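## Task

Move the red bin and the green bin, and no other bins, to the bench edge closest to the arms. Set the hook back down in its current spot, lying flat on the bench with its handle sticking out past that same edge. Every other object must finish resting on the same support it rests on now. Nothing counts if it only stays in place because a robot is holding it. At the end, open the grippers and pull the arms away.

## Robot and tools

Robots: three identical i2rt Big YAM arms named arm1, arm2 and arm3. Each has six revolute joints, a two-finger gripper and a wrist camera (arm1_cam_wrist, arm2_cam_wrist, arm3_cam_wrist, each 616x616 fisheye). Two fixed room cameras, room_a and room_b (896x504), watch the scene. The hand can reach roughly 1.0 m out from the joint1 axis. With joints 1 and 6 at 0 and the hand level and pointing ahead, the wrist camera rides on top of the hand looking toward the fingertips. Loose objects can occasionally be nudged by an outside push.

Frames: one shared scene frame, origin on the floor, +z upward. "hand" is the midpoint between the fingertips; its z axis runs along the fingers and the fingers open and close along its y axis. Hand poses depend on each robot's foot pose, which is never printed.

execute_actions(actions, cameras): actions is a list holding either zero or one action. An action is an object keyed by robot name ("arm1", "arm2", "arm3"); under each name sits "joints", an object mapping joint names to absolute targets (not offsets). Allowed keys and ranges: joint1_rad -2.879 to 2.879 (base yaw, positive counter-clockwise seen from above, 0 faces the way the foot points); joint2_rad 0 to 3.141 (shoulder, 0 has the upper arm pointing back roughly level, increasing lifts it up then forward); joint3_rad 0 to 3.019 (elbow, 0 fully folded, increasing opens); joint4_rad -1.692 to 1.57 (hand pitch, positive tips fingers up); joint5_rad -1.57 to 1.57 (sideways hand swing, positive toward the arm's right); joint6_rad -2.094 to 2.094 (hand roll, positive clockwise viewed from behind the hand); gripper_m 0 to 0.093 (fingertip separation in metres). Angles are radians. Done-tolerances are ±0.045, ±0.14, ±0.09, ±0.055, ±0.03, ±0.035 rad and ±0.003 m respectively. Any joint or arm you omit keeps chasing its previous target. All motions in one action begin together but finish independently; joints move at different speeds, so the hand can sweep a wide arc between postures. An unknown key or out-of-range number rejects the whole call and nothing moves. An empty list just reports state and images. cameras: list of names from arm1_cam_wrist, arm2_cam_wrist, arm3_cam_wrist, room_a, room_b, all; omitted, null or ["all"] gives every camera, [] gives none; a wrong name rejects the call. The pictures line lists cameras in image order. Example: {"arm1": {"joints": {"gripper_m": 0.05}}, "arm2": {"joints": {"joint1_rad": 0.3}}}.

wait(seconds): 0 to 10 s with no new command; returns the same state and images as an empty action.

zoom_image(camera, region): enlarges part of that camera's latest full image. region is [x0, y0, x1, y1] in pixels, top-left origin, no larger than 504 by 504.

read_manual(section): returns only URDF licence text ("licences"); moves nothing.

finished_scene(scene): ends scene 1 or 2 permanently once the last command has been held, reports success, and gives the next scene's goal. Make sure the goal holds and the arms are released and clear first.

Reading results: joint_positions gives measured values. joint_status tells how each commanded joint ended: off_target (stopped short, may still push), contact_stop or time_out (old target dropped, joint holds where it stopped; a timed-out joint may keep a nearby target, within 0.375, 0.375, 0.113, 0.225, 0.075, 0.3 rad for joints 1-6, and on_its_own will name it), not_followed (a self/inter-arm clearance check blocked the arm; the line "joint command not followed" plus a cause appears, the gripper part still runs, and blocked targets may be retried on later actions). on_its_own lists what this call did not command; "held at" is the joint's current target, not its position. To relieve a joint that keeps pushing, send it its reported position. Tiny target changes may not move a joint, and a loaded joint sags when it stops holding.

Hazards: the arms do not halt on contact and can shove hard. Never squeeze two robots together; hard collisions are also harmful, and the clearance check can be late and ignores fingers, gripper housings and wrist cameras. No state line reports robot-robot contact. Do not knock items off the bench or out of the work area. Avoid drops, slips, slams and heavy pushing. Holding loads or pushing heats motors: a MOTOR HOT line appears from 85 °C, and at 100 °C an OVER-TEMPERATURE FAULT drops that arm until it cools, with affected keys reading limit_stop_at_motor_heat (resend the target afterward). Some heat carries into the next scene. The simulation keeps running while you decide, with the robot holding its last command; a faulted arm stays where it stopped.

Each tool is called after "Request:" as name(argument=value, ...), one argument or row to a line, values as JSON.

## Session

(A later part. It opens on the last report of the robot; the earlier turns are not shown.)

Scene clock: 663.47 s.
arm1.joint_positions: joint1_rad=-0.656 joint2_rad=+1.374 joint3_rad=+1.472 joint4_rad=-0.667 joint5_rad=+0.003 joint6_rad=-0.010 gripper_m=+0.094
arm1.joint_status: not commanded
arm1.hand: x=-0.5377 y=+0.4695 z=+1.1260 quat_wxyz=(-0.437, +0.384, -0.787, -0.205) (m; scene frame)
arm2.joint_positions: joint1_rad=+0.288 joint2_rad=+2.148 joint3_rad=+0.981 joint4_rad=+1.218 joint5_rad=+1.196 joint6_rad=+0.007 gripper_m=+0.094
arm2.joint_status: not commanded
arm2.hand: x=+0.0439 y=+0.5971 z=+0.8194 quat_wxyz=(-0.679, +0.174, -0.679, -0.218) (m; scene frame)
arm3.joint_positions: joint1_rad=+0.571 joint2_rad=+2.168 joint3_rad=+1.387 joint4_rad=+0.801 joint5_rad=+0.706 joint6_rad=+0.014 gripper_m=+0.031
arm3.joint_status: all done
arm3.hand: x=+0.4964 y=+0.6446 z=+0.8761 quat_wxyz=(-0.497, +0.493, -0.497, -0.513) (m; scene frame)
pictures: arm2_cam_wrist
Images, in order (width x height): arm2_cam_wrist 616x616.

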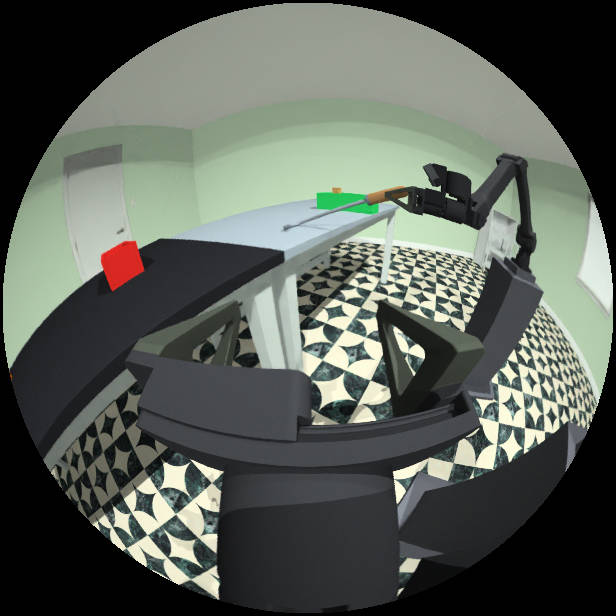

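Request:
execute_actions(
  actions=[
    {"arm3": {"joints": {"joint1_rad": 0.471, "joint2_rad": 2.42, "joint3_rad": 1.736, "joint4_rad": 0.72, "joint5_rad": 0.62}}},
  ],
  cameras=["arm2_cam_wrist", "arm3_cam_wrist"],
)

Scene clock: 669.07 s.
arm1.joint_positions: joint1_rad=-0.656 joint2_rad=+1.374 joint3_rad=+1.472 joint4_rad=-0.667 joint5_rad=+0.003 joint6_rad=-0.010 gripper_m=+0.094
arm1.joint_status: not commanded
arm1.hand: x=-0.5377 y=+0.4695 z=+1.1260 quat_wxyz=(-0.437, +0.384, -0.787, -0.205) (m; scene frame)
arm2.joint_positions: joint1_rad=+0.288 joint2_rad=+2.148 joint3_rad=+0.981 joint4_rad=+1.218 joint5_rad=+1.196 joint6_rad=+0.007 gripper_m=+0.094
arm2.joint_status: not commanded
arm2.hand: x=+0.0439 y=+0.5971 z=+0.8194 quat_wxyz=(-0.679, +0.174, -0.679, -0.218) (m; scene frame)
arm3.joint_positions: joint1_rad=+0.459 joint2_rad=+2.422 joint3_rad=+1.683 joint4_rad=+0.721 joint5_rad=+0.623 joint6_rad=+0.014 gripper_m=+0.030
arm3.joint_status: all done
arm3.hand: x=+0.5175 y=+0.7475 z=+0.8036 quat_wxyz=(-0.503, +0.499, -0.506, -0.492) (m; scene frame)
pictures: arm2_cam_wrist, arm3_cam_wrist
Images, in order (width x height): arm2_cam_wrist 616x616, arm3_cam_wrist 616x616.

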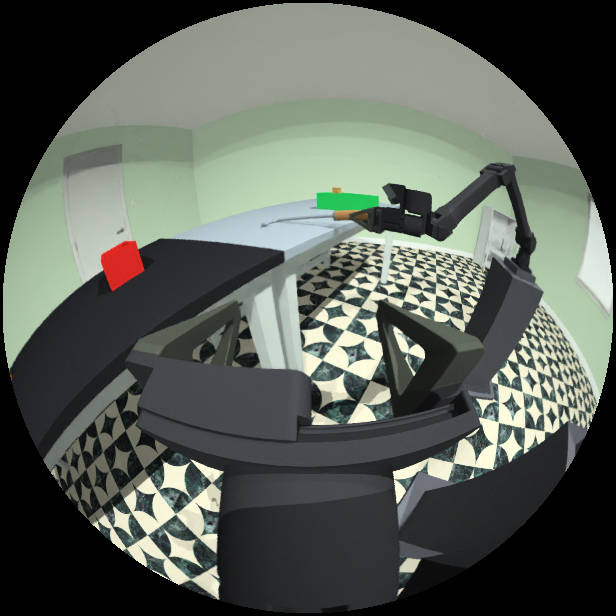

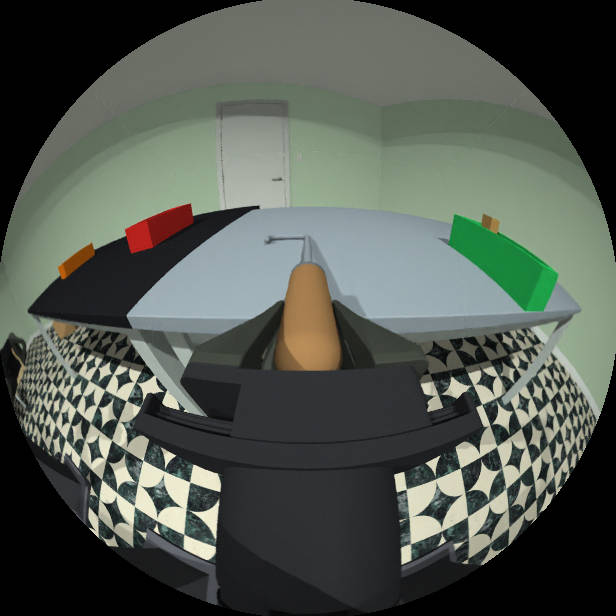

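Request:
execute_actions(
  actions=[
    {"arm3": {"joints": {"joint2_rad": 2.462}}},
  ],
  cameras=["arm2_cam_wrist", "arm3_cam_wrist"],
)

Request:
zoom_image(
  camera="arm2_cam_wrist",
  region=[240, 170, 440, 270],
)

Scene clock: 673.03 s.
arm1.joint_positions: joint1_rad=-0.656 joint2_rad=+1.374 joint3_rad=+1.472 joint4_rad=-0.667 joint5_rad=+0.003 joint6_rad=-0.010 gripper_m=+0.094
arm1.joint_status: not commanded
arm1.hand: x=-0.5377 y=+0.4695 z=+1.1260 quat_wxyz=(-0.437, +0.384, -0.787, -0.205) (m; scene frame)
arm2.joint_positions: joint1_rad=+0.288 joint2_rad=+2.148 joint3_rad=+0.981 joint4_rad=+1.218 joint5_rad=+1.196 joint6_rad=+0.007 gripper_m=+0.094
arm2.joint_status: not commanded
arm2.hand: x=+0.0439 y=+0.5971 z=+0.8194 quat_wxyz=(-0.679, +0.174, -0.679, -0.218) (m; scene frame)
arm3.joint_positions: joint1_rad=+0.460 joint2_rad=+2.438 joint3_rad=+1.686 joint4_rad=+0.721 joint5_rad=+0.623 joint6_rad=+0.014 gripper_m=+0.030
arm3.joint_status: all done
arm3.hand: x=+0.5168 y=+0.7470 z=+0.7922 quat_wxyz=(-0.502, +0.504, -0.506, -0.488) (m; scene frame)
pictures: arm2_cam_wrist, arm3_cam_wrist
Images, in order (width x height): arm2_cam_wrist 616x616, arm3_cam_wrist 616x616.

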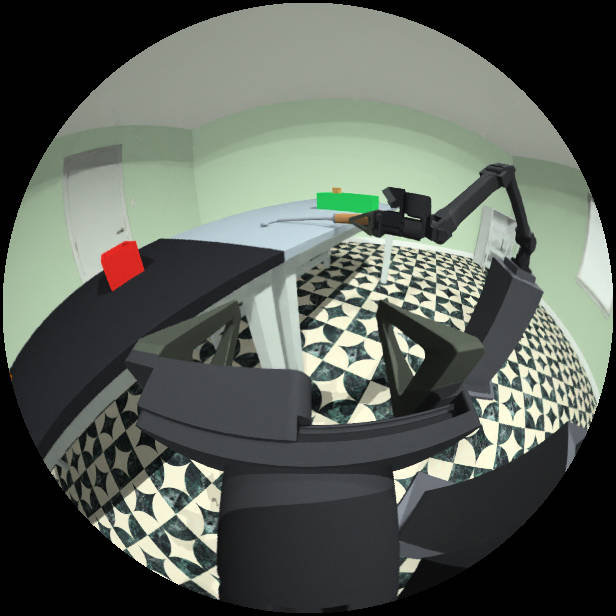

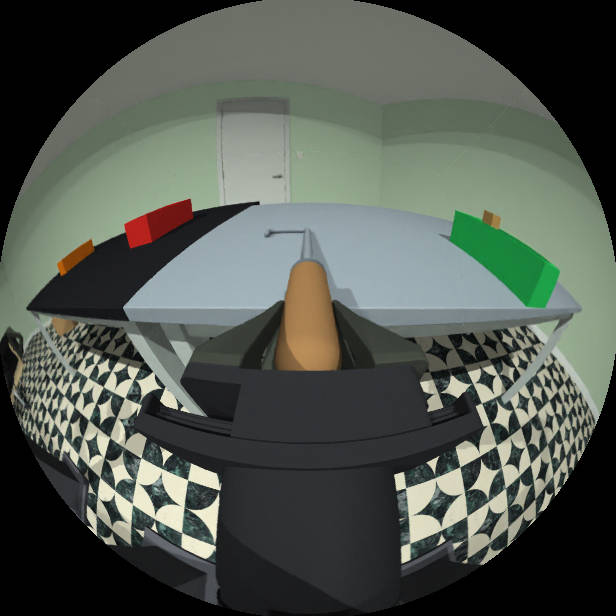

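Region (240, 170, 440, 270) of arm2_cam_wrist's 616x616 image, scaled by 2.520, with more detail than that image has.

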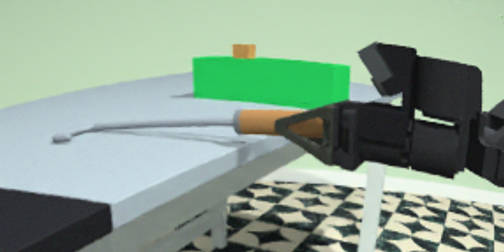

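Request:
execute_actions(
  actions=[
    {"arm3": {"joints": {"joint2_rad": 2.482}}},
  ],
  cameras=["arm3_cam_wrist"],
)

Scene clock: 676.10 s.
arm1.joint_positions: joint1_rad=-0.656 joint2_rad=+1.374 joint3_rad=+1.472 joint4_rad=-0.667 joint5_rad=+0.003 joint6_rad=-0.010 gripper_m=+0.094
arm1.joint_status: not commanded
arm1.hand: x=-0.5377 y=+0.4695 z=+1.1260 quat_wxyz=(-0.437, +0.384, -0.787, -0.205) (m; scene frame)
arm2.joint_positions: joint1_rad=+0.288 joint2_rad=+2.148 joint3_rad=+0.981 joint4_rad=+1.218 joint5_rad=+1.196 joint6_rad=+0.007 gripper_m=+0.094
arm2.joint_status: not commanded
arm2.hand: x=+0.0439 y=+0.5971 z=+0.8194 quat_wxyz=(-0.679, +0.174, -0.679, -0.218) (m; scene frame)
arm3.joint_positions: joint1_rad=+0.460 joint2_rad=+2.455 joint3_rad=+1.691 joint4_rad=+0.721 joint5_rad=+0.622 joint6_rad=+0.014 gripper_m=+0.030
arm3.joint_status: all done
arm3.hand: x=+0.5166 y=+0.7467 z=+0.7801 quat_wxyz=(-0.501, +0.509, -0.507, -0.484) (m; scene frame)
pictures: arm3_cam_wrist
Images, in order (width x height): arm3_cam_wrist 616x616.

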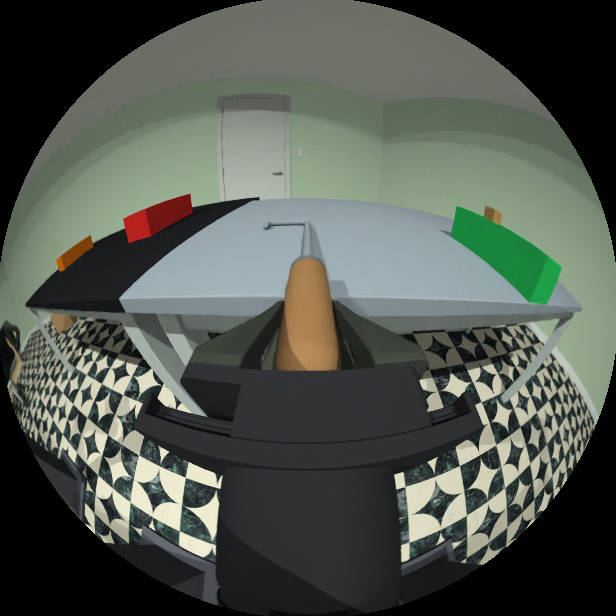

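Request:
execute_actions(
  actions=[
    {"arm3": {"joints": {"gripper_m": 0.09}}, "arm2": {"joints": {"joint3_rad": 2.035, "joint4_rad": 0.615, "joint5_rad": -0.725}}},
  ],
  cameras=["arm3_cam_wrist"],
)

Request:
execute_actions(
  actions=[
    {"arm3": {"joints": {"joint2_rad": 2.14}}},
  ],
  cameras=["room_b"],
)

Scene clock: 723.40 s.
arm1.joint_positions: joint1_rad=-0.656 joint2_rad=+1.374 joint3_rad=+1.472 joint4_rad=-0.667 joint5_rad=+0.003 joint6_rad=-0.010 gripper_m=+0.094
arm1.joint_status: not commanded
arm1.hand: x=-0.5377 y=+0.4695 z=+1.1260 quat_wxyz=(-0.437, +0.384, -0.787, -0.205) (m; scene frame)
arm2.joint_positions: joint1_rad=+0.286 joint2_rad=+2.157 joint3_rad=+1.994 joint4_rad=+0.624 joint5_rad=-0.721 joint6_rad=+0.007 gripper_m=+0.094
arm2.joint_status: all done
arm2.hand: x=-0.2730 y=+0.8147 z=+1.1924 quat_wxyz=(-0.363, +0.568, -0.085, -0.734) (m; scene frame)
arm3.joint_positions: joint1_rad=+0.461 joint2_rad=+2.456 joint3_rad=+1.692 joint4_rad=+0.721 joint5_rad=+0.622 joint6_rad=+0.014 gripper_m=+0.090
arm3.joint_status: all done
arm3.hand: x=+0.5156 y=+0.7464 z=+0.7803 quat_wxyz=(-0.500, +0.509, -0.506, -0.484) (m; scene frame)
pictures: arm3_cam_wrist
Images, in order (width x height): arm3_cam_wrist 616x616.

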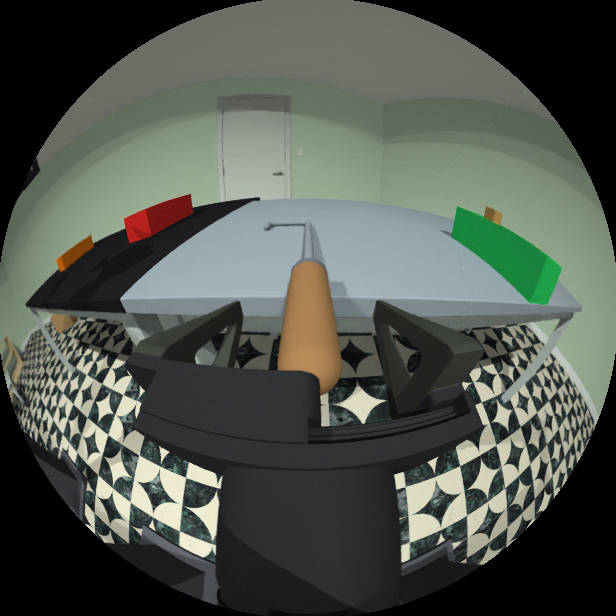

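Scene clock: 725.17 s.
arm1.joint_positions: joint1_rad=-0.656 joint2_rad=+1.374 joint3_rad=+1.472 joint4_rad=-0.667 joint5_rad=+0.003 joint6_rad=-0.010 gripper_m=+0.094
arm1.joint_status: not commanded
arm1.hand: x=-0.5377 y=+0.4695 z=+1.1260 quat_wxyz=(-0.437, +0.384, -0.787, -0.205) (m; scene frame)
arm2.joint_positions: joint1_rad=+0.286 joint2_rad=+2.157 joint3_rad=+1.994 joint4_rad=+0.624 joint5_rad=-0.721 joint6_rad=+0.007 gripper_m=+0.094
arm2.joint_status: not commanded
arm2.hand: x=-0.2730 y=+0.8147 z=+1.1924 quat_wxyz=(-0.363, +0.568, -0.085, -0.734) (m; scene frame)
arm3.joint_positions: joint1_rad=+0.461 joint2_rad=+2.129 joint3_rad=+1.732 joint4_rad=+0.724 joint5_rad=+0.622 joint6_rad=+0.014 gripper_m=+0.090
arm3.joint_status: all done
arm3.hand: x=+0.5207 y=+0.7349 z=+1.0727 quat_wxyz=(-0.514, +0.374, -0.477, -0.607) (m; scene frame)
pictures: room_b
Images, in order (width x height): room_b 896x504.

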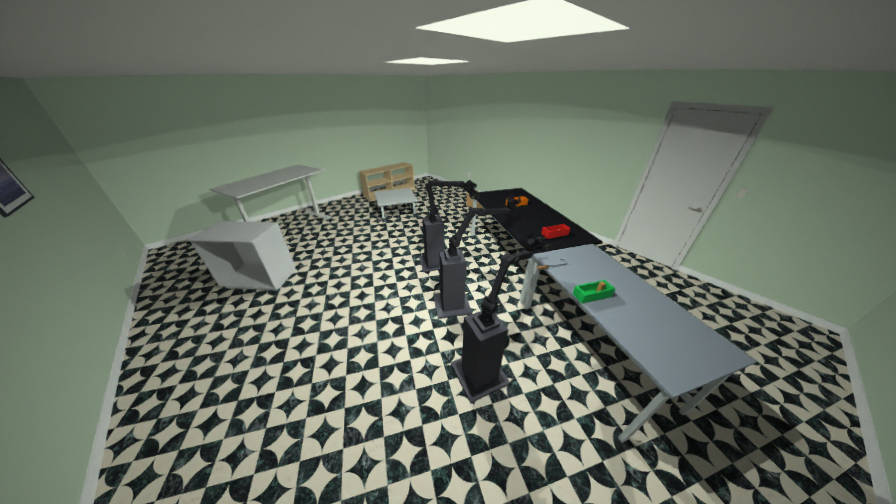

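Request:
execute_actions(
  actions=[],
)

Scene clock: 747.53 s.
arm1.joint_positions: joint1_rad=-0.656 joint2_rad=+1.374 joint3_rad=+1.472 joint4_rad=-0.667 joint5_rad=+0.003 joint6_rad=-0.010 gripper_m=+0.094
arm1.joint_status: not commanded
arm1.hand: x=-0.5377 y=+0.4695 z=+1.1260 quat_wxyz=(-0.437, +0.384, -0.787, -0.205) (m; scene frame)
arm2.joint_positions: joint1_rad=+0.286 joint2_rad=+2.157 joint3_rad=+1.994 joint4_rad=+0.624 joint5_rad=-0.721 joint6_rad=+0.007 gripper_m=+0.094
arm2.joint_status: not commanded
arm2.hand: x=-0.2730 y=+0.8147 z=+1.1924 quat_wxyz=(-0.363, +0.568, -0.085, -0.734) (m; scene frame)
arm3.joint_positions: joint1_rad=+0.461 joint2_rad=+2.129 joint3_rad=+1.732 joint4_rad=+0.724 joint5_rad=+0.622 joint6_rad=+0.014 gripper_m=+0.090
arm3.joint_status: all done
arm3.hand: x=+0.5207 y=+0.7349 z=+1.0727 quat_wxyz=(-0.514, +0.374, -0.477, -0.607) (m; scene frame)
pictures: arm1_cam_wrist, arm2_cam_wrist, arm3_cam_wrist, room_a, room_b
Images, in order (width x height): arm1_cam_wrist 616x616, arm2_cam_wrist 616x616, arm3_cam_wrist 616x616, room_a 896x504, room_b 896x504.

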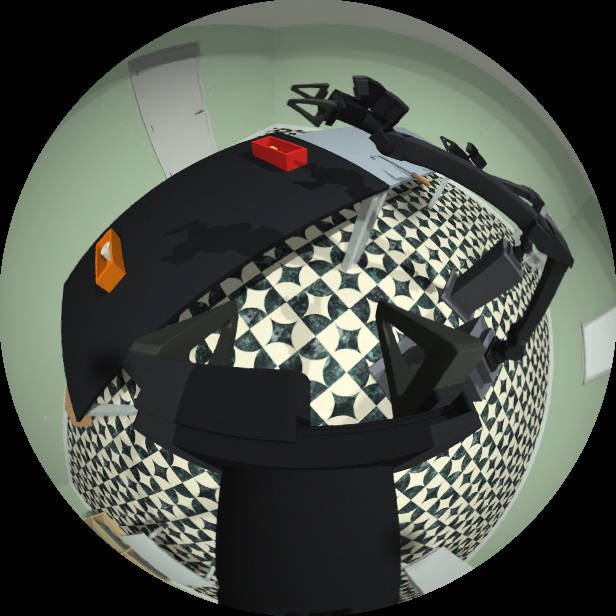

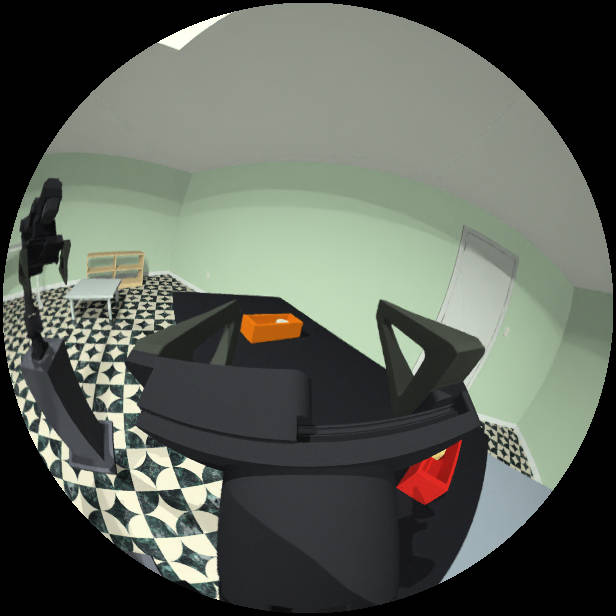

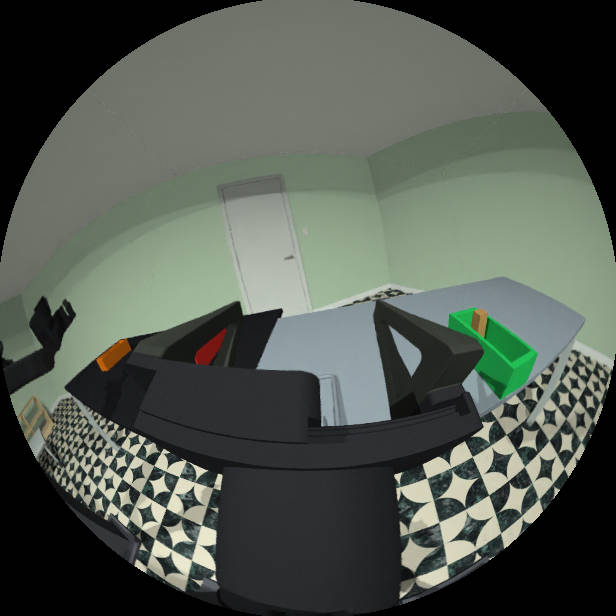

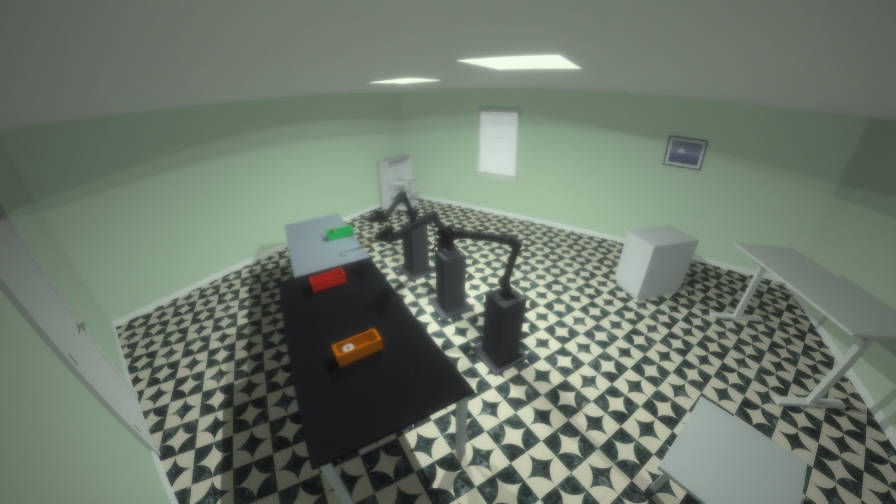

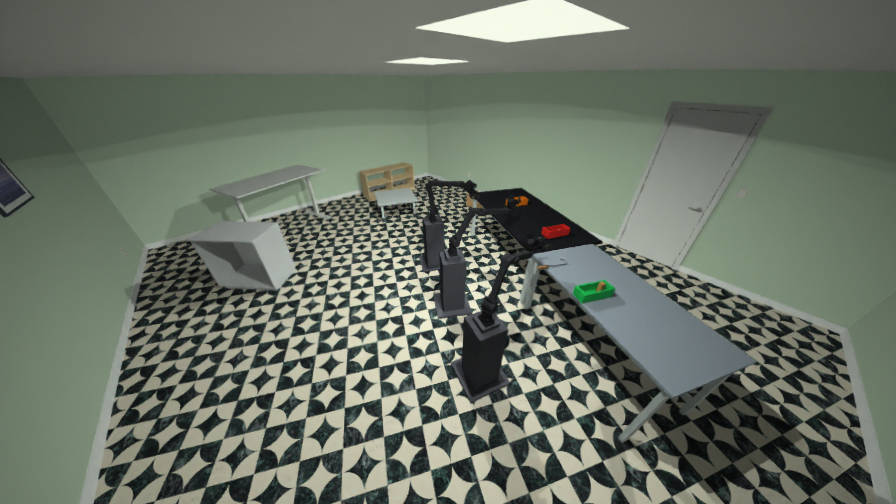

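Request:
execute_actions(
  actions=[
    {"arm3": {"joints": {"joint1_rad": -0.336, "joint2_rad": 1.9, "joint3_rad": 1.2, "joint4_rad": 0.724, "joint5_rad": -1.2, "joint6_rad": 0.0}}, "arm2": {"joints": {"joint1_rad": -0.645, "joint2_rad": 2.52}}},
  ],
  cameras=["arm2_cam_wrist", "arm3_cam_wrist", "room_b"],
)

Scene clock: 774.87 s.
arm1.joint_positions: joint1_rad=-0.656 joint2_rad=+1.374 joint3_rad=+1.472 joint4_rad=-0.667 joint5_rad=+0.003 joint6_rad=-0.010 gripper_m=+0.094
arm1.joint_status: not commanded
arm1.hand: x=-0.5377 y=+0.4695 z=+1.1260 quat_wxyz=(-0.437, +0.384, -0.787, -0.205) (m; scene frame)
arm2.joint_positions: joint1_rad=-0.651 joint2_rad=+2.528 joint3_rad=+2.013 joint4_rad=+0.608 joint5_rad=-0.724 joint6_rad=+0.009 gripper_m=+0.094
arm2.joint_status: all done
arm2.hand: x=+0.5278 y=+0.7439 z=+0.8750 quat_wxyz=(-0.536, +0.487, -0.476, -0.499) (m; scene frame)
arm3.joint_positions: joint1_rad=-0.331 joint2_rad=+1.897 joint3_rad=+1.192 joint4_rad=+0.724 joint5_rad=-1.197 joint6_rad=+0.012 gripper_m=+0.090
arm3.joint_status: all done
arm3.hand: x=+0.8755 y=+0.6468 z=+0.9601 quat_wxyz=(-0.199, +0.680, -0.190, -0.680) (m; scene frame)
pictures: arm2_cam_wrist, arm3_cam_wrist, room_b
Images, in order (width x height): arm2_cam_wrist 616x616, arm3_cam_wrist 616x616, room_b 896x504.

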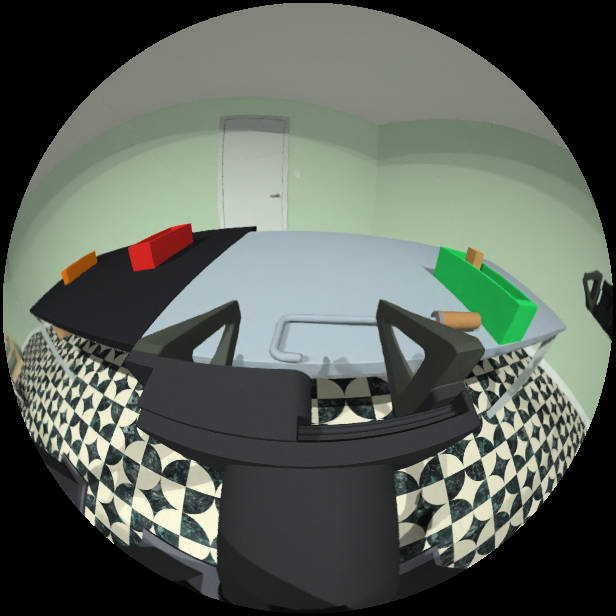

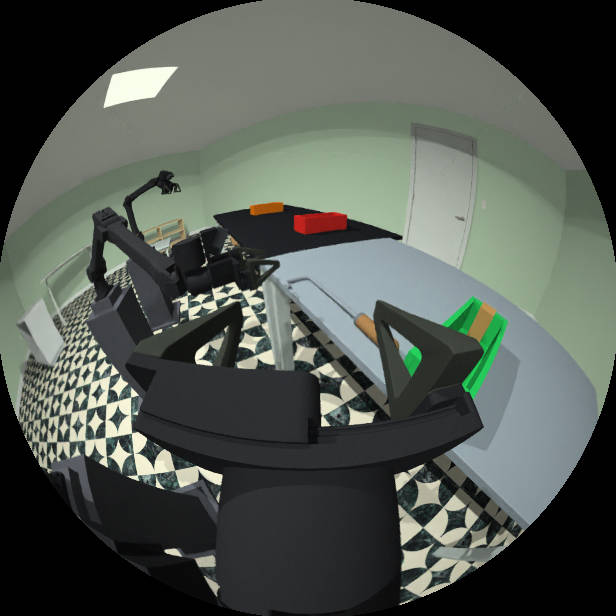

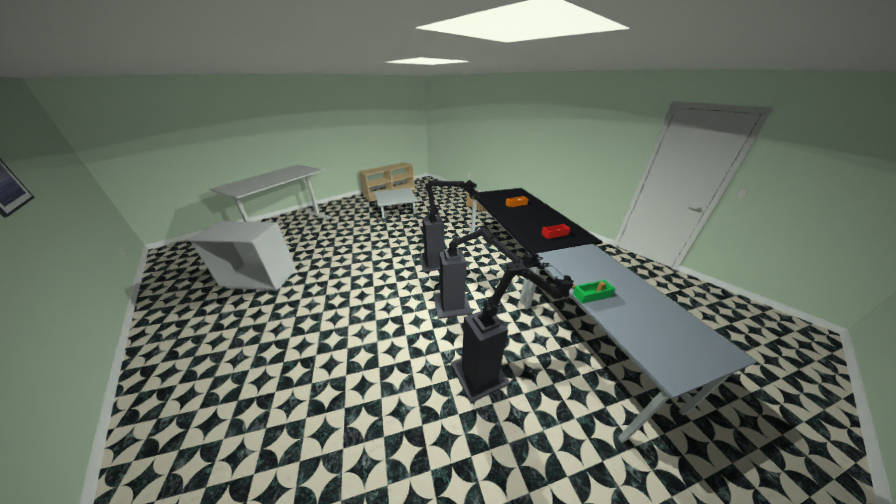

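Request:
zoom_image(
  camera="arm2_cam_wrist",
  region=[200, 220, 580, 420],
)

Request:
zoom_image(
  camera="arm3_cam_wrist",
  region=[200, 200, 540, 420],
)

Region (200, 220, 580, 420) of arm2_cam_wrist's 616x616 image, scaled by 1.326, with more detail than that image has; it fills the top 265 rows of this view, and the rest is white.

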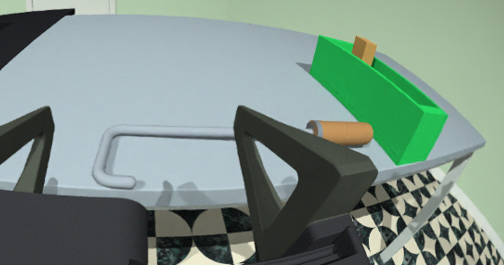

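Region (200, 200, 540, 420) of arm3_cam_wrist's 616x616 image, scaled by 1.482, with more detail than that image has; it fills the top 326 rows of this view, and the rest is white.

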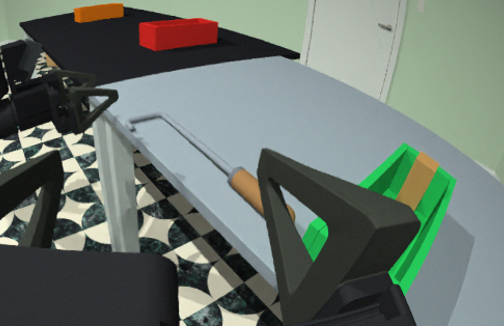

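Request:
execute_actions(
  actions=[
    {"arm3": {"joints": {"joint1_rad": 0.035, "joint2_rad": 2.05, "joint3_rad": 2.64, "joint4_rad": -1.075, "joint5_rad": 0.0, "joint6_rad": -1.317, "gripper_m": 0.05}}, "arm2": {"joints": {"joint1_rad": -0.167, "joint4_rad": 0.52, "joint5_rad": 1.128}}},
  ],
  cameras=["arm2_cam_wrist"],
)

Request:
execute_actions(
  actions=[
    {"arm3": {"joints": {"joint2_rad": 2.52}}},
  ],
  cameras=["arm2_cam_wrist", "arm3_cam_wrist"],
)

Scene clock: 897.10 s.
arm1.joint_positions: joint1_rad=-0.656 joint2_rad=+1.374 joint3_rad=+1.472 joint4_rad=-0.667 joint5_rad=+0.003 joint6_rad=-0.010 gripper_m=+0.094
arm1.joint_status: not commanded
arm1.hand: x=-0.5377 y=+0.4695 z=+1.1260 quat_wxyz=(-0.437, +0.384, -0.787, -0.205) (m; scene frame)
arm2.joint_positions: joint1_rad=-0.159 joint2_rad=+2.528 joint3_rad=+2.013 joint4_rad=+0.529 joint5_rad=+1.124 joint6_rad=+0.006 gripper_m=+0.094
arm2.joint_status: all done
arm2.hand: x=+0.3618 y=+0.7879 z=+0.8592 quat_wxyz=(-0.704, +0.058, -0.704, -0.074) (m; scene frame)
arm3.joint_positions: joint1_rad=+0.031 joint2_rad=+2.028 joint3_rad=+2.610 joint4_rad=-1.066 joint5_rad=-0.003 joint6_rad=-1.301 gripper_m=+0.050
arm3.joint_status: all done
arm3.hand: x=+0.7748 y=+0.7657 z=+1.2740 quat_wxyz=(-0.506, +0.854, -0.036, -0.113) (m; scene frame)
pictures: arm2_cam_wrist
Images, in order (width x height): arm2_cam_wrist 616x616.

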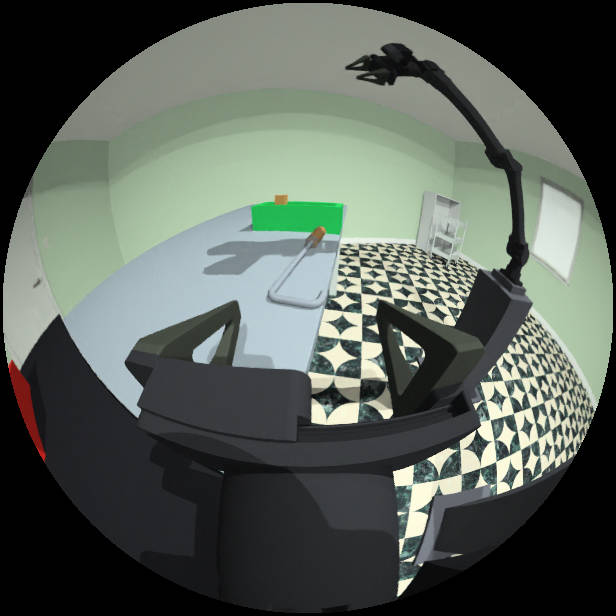

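Scene clock: 898.87 s.
arm1.joint_positions: joint1_rad=-0.656 joint2_rad=+1.374 joint3_rad=+1.472 joint4_rad=-0.667 joint5_rad=+0.003 joint6_rad=-0.010 gripper_m=+0.094
arm1.joint_status: not commanded
arm1.hand: x=-0.5377 y=+0.4695 z=+1.1260 quat_wxyz=(-0.437, +0.384, -0.787, -0.205) (m; scene frame)
arm2.joint_positions: joint1_rad=-0.159 joint2_rad=+2.528 joint3_rad=+2.013 joint4_rad=+0.529 joint5_rad=+1.124 joint6_rad=+0.006 gripper_m=+0.094
arm2.joint_status: not commanded
arm2.hand: x=+0.3618 y=+0.7879 z=+0.8592 quat_wxyz=(-0.704, +0.058, -0.704, -0.074) (m; scene frame)
arm3.joint_positions: joint1_rad=+0.031 joint2_rad=+2.494 joint3_rad=+2.606 joint4_rad=-1.078 joint5_rad=-0.002 joint6_rad=-1.303 gripper_m=+0.050
arm3.joint_status: all done
arm3.hand: x=+0.7603 y=+0.8635 z=+0.8828 quat_wxyz=(-0.292, +0.953, -0.041, -0.064) (m; scene frame)
pictures: arm2_cam_wrist, arm3_cam_wrist
Images, in order (width x height): arm2_cam_wrist 616x616, arm3_cam_wrist 616x616.

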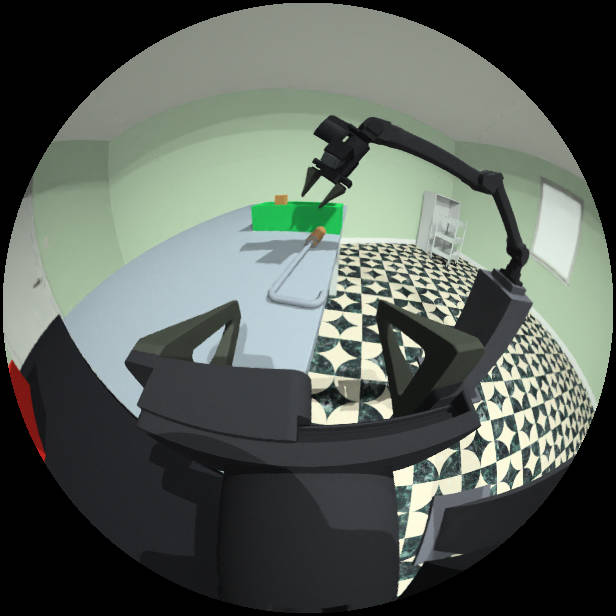

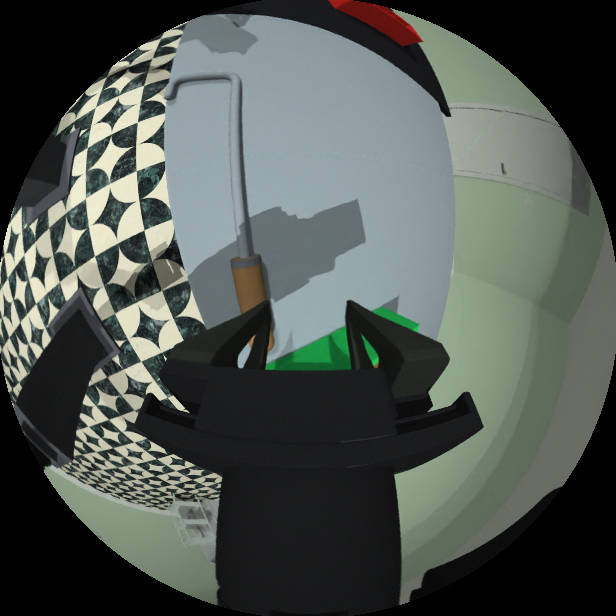

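Request:
zoom_image(
  camera="arm2_cam_wrist",
  region=[240, 110, 400, 320],
)

Region (240, 110, 400, 320) of arm2_cam_wrist's 616x616 image, scaled by 2.400, with more detail than that image has; it fills the left 384 columns of this view, and the rest is white.

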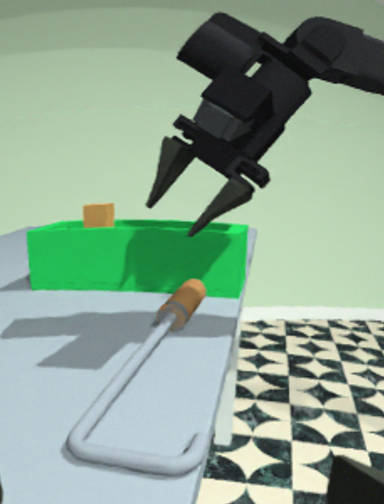

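Request:
execute_actions(
  actions=[
    {"arm3": {"joints": {"joint1_rad": 0.015, "joint2_rad": 2.615, "gripper_m": 0.046}}},
  ],
  cameras=["arm2_cam_wrist", "arm3_cam_wrist"],
)

Request:
zoom_image(
  camera="arm2_cam_wrist",
  region=[270, 170, 370, 270],
)

Scene clock: 929.67 s.
arm1.joint_positions: joint1_rad=-0.656 joint2_rad=+1.374 joint3_rad=+1.472 joint4_rad=-0.667 joint5_rad=+0.003 joint6_rad=-0.010 gripper_m=+0.094
arm1.joint_status: not commanded
arm1.hand: x=-0.5377 y=+0.4695 z=+1.1260 quat_wxyz=(-0.437, +0.384, -0.787, -0.205) (m; scene frame)
arm2.joint_positions: joint1_rad=-0.159 joint2_rad=+2.528 joint3_rad=+2.013 joint4_rad=+0.529 joint5_rad=+1.124 joint6_rad=+0.006 gripper_m=+0.094
arm2.joint_status: not commanded
arm2.hand: x=+0.3618 y=+0.7879 z=+0.8592 quat_wxyz=(-0.704, +0.058, -0.704, -0.074) (m; scene frame)
arm3.joint_positions: joint1_rad=+0.023 joint2_rad=+2.601 joint3_rad=+2.609 joint4_rad=-1.078 joint5_rad=-0.003 joint6_rad=-1.303 gripper_m=+0.046
arm3.joint_status: all done
arm3.hand: x=+0.7683 y=+0.8623 z=+0.7924 quat_wxyz=(-0.243, +0.967, -0.046, -0.052) (m; scene frame)
pictures: arm2_cam_wrist, arm3_cam_wrist
Images, in order (width x height): arm2_cam_wrist 616x616, arm3_cam_wrist 616x616.

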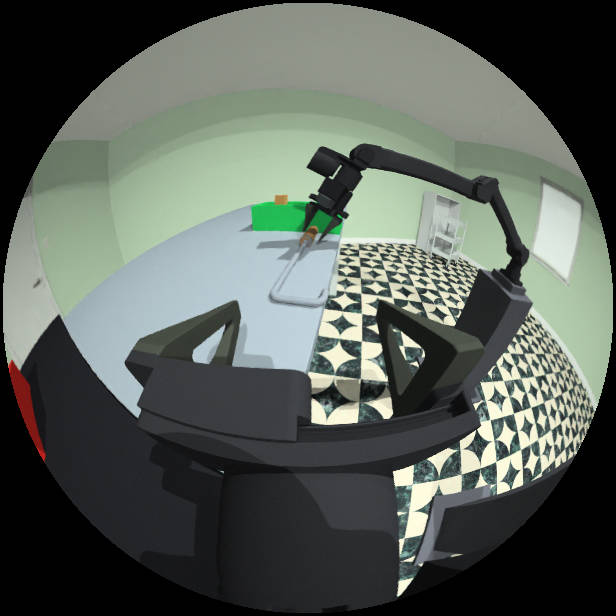

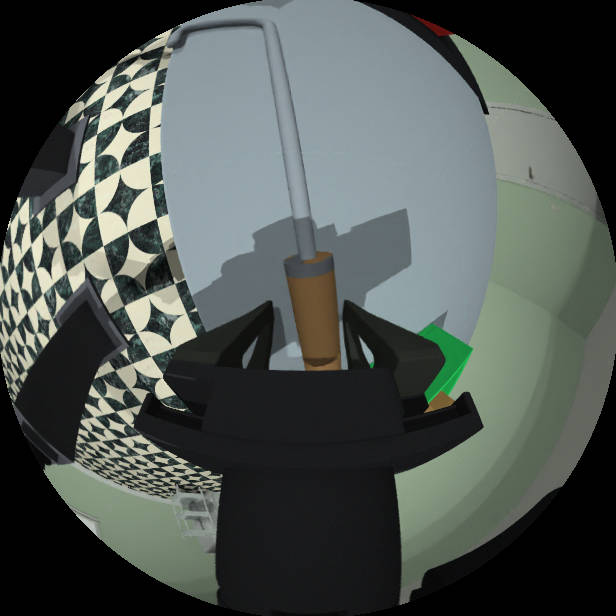

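Region (270, 170, 370, 270) of arm2_cam_wrist's 616x616 image, scaled by 5.040, with more detail than that image has.

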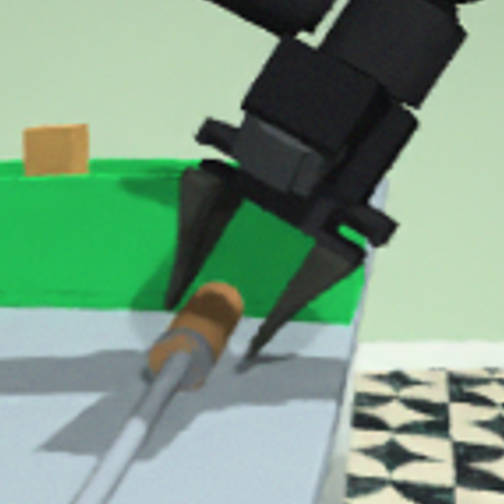

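Request:
execute_actions(
  actions=[
    {"arm3": {"joints": {"joint3_rad": 2.70}}},
  ],
  cameras=[],
)

Scene clock: 958.30 s.
arm1.joint_positions: joint1_rad=-0.656 joint2_rad=+1.374 joint3_rad=+1.472 joint4_rad=-0.667 joint5_rad=+0.003 joint6_rad=-0.010 gripper_m=+0.094
arm1.joint_status: not commanded
arm1.hand: x=-0.5377 y=+0.4695 z=+1.1260 quat_wxyz=(-0.437, +0.384, -0.787, -0.205) (m; scene frame)
arm2.joint_positions: joint1_rad=-0.159 joint2_rad=+2.528 joint3_rad=+2.013 joint4_rad=+0.529 joint5_rad=+1.124 joint6_rad=+0.006 gripper_m=+0.094
arm2.joint_status: not commanded
arm2.hand: x=+0.3618 y=+0.7879 z=+0.8592 quat_wxyz=(-0.704, +0.058, -0.704, -0.074) (m; scene frame)
arm3.joint_positions: joint1_rad=+0.023 joint2_rad=+2.601 joint3_rad=+2.657 joint4_rad=-1.078 joint5_rad=-0.003 joint6_rad=-1.303 gripper_m=+0.046
arm3.joint_status: all done
arm3.hand: x=+0.7665 y=+0.8717 z=+0.8164 quat_wxyz=(-0.266, +0.961, -0.046, -0.057) (m; scene frame)
pictures: none
No camera images: the call's "cameras" was empty. Leave "cameras" out to get every camera's image.

Request:
execute_actions(
  actions=[
    {"arm3": {"joints": {"joint2_rad": 2.657, "gripper_m": 0.044}}},
  ],
  cameras=["arm2_cam_wrist", "arm3_cam_wrist"],
)

Request:
zoom_image(
  camera="arm2_cam_wrist",
  region=[270, 170, 370, 270],
)

Scene clock: 964.13 s.
arm1.joint_positions: joint1_rad=-0.656 joint2_rad=+1.374 joint3_rad=+1.472 joint4_rad=-0.667 joint5_rad=+0.003 joint6_rad=-0.010 gripper_m=+0.094
arm1.joint_status: not commanded
arm1.hand: x=-0.5377 y=+0.4695 z=+1.1260 quat_wxyz=(-0.437, +0.384, -0.787, -0.205) (m; scene frame)
arm2.joint_positions: joint1_rad=-0.159 joint2_rad=+2.528 joint3_rad=+2.013 joint4_rad=+0.529 joint5_rad=+1.124 joint6_rad=+0.006 gripper_m=+0.094
arm2.joint_status: not commanded
arm2.hand: x=+0.3618 y=+0.7879 z=+0.8592 quat_wxyz=(-0.704, +0.058, -0.704, -0.074) (m; scene frame)
arm3.joint_positions: joint1_rad=+0.023 joint2_rad=+2.626 joint3_rad=+2.657 joint4_rad=-1.078 joint5_rad=-0.003 joint6_rad=-1.303 gripper_m=+0.044
arm3.joint_status: all done
arm3.hand: x=+0.7669 y=+0.8702 z=+0.7952 quat_wxyz=(-0.254, +0.964, -0.046, -0.054) (m; scene frame)
pictures: arm2_cam_wrist, arm3_cam_wrist
Images, in order (width x height): arm2_cam_wrist 616x616, arm3_cam_wrist 616x616.

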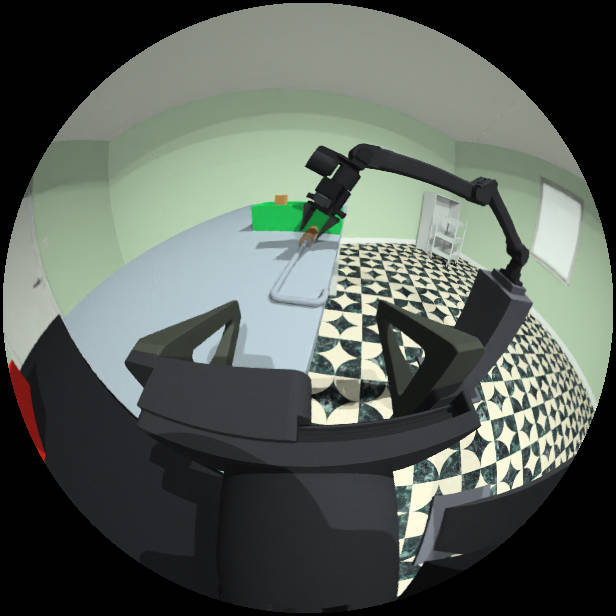

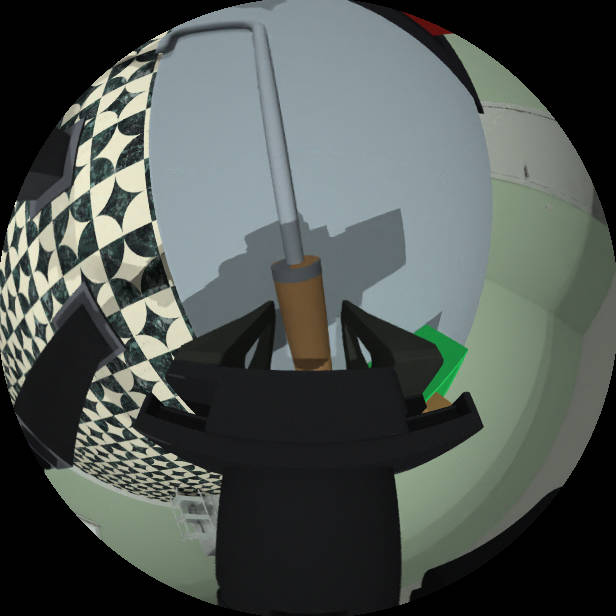

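Region (270, 170, 370, 270) of arm2_cam_wrist's 616x616 image, scaled by 5.040, with more detail than that image has.

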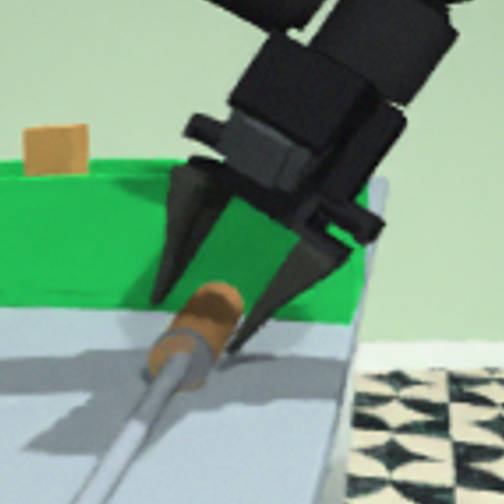

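Request:
execute_actions(
  actions=[
    {"arm3": {"joints": {"joint2_rad": 2.677}}},
  ],
  cameras=["arm2_cam_wrist", "arm3_cam_wrist"],
)

Request:
zoom_image(
  camera="arm2_cam_wrist",
  region=[270, 170, 370, 270],
)

Scene clock: 968.10 s.
arm1.joint_positions: joint1_rad=-0.656 joint2_rad=+1.374 joint3_rad=+1.472 joint4_rad=-0.667 joint5_rad=+0.003 joint6_rad=-0.010 gripper_m=+0.094
arm1.joint_status: not commanded
arm1.hand: x=-0.5377 y=+0.4695 z=+1.1260 quat_wxyz=(-0.437, +0.384, -0.787, -0.205) (m; scene frame)
arm2.joint_positions: joint1_rad=-0.159 joint2_rad=+2.528 joint3_rad=+2.013 joint4_rad=+0.529 joint5_rad=+1.124 joint6_rad=+0.006 gripper_m=+0.094
arm2.joint_status: not commanded
arm2.hand: x=+0.3618 y=+0.7879 z=+0.8592 quat_wxyz=(-0.704, +0.058, -0.704, -0.074) (m; scene frame)
arm3.joint_positions: joint1_rad=+0.023 joint2_rad=+2.641 joint3_rad=+2.657 joint4_rad=-1.078 joint5_rad=-0.003 joint6_rad=-1.303 gripper_m=+0.044
arm3.joint_status: all done
arm3.hand: x=+0.7672 y=+0.8691 z=+0.7819 quat_wxyz=(-0.247, +0.966, -0.046, -0.053) (m; scene frame)
pictures: arm2_cam_wrist, arm3_cam_wrist
Images, in order (width x height): arm2_cam_wrist 616x616, arm3_cam_wrist 616x616.

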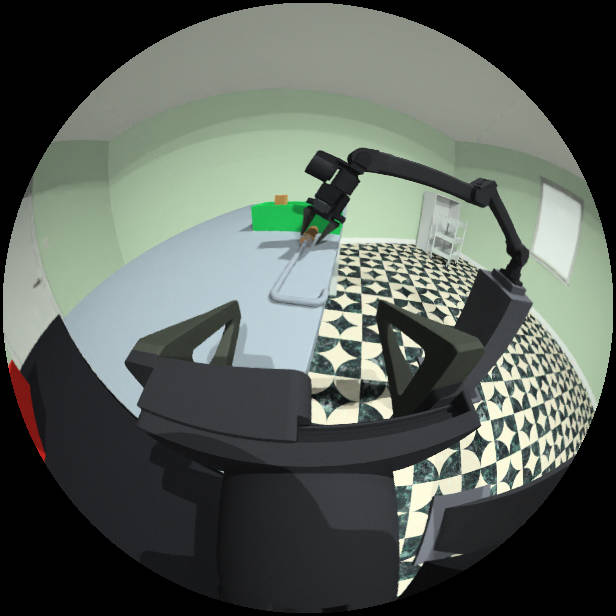

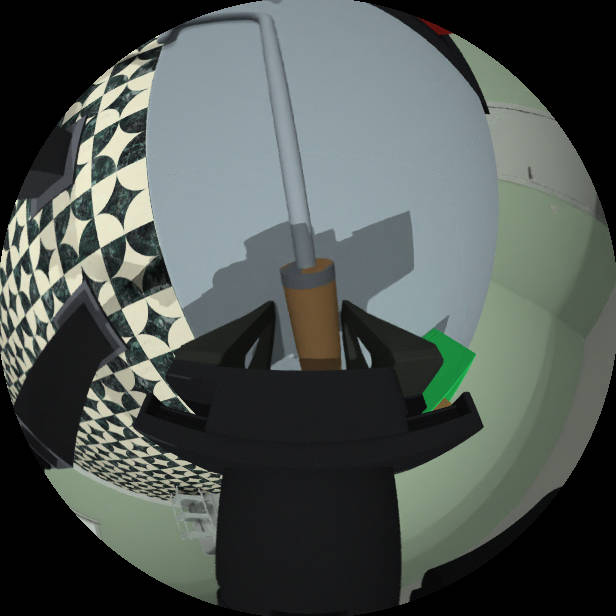

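Region (270, 170, 370, 270) of arm2_cam_wrist's 616x616 image, scaled by 5.040, with more detail than that image has.

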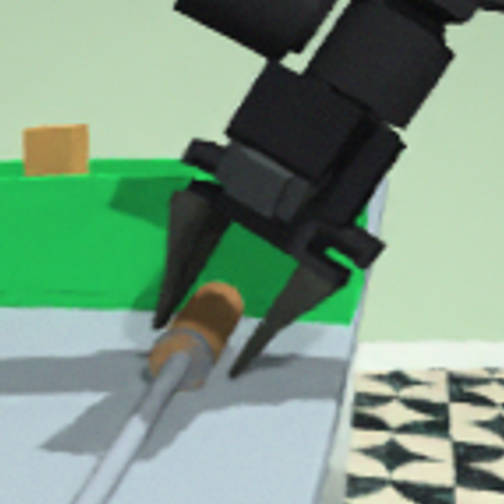

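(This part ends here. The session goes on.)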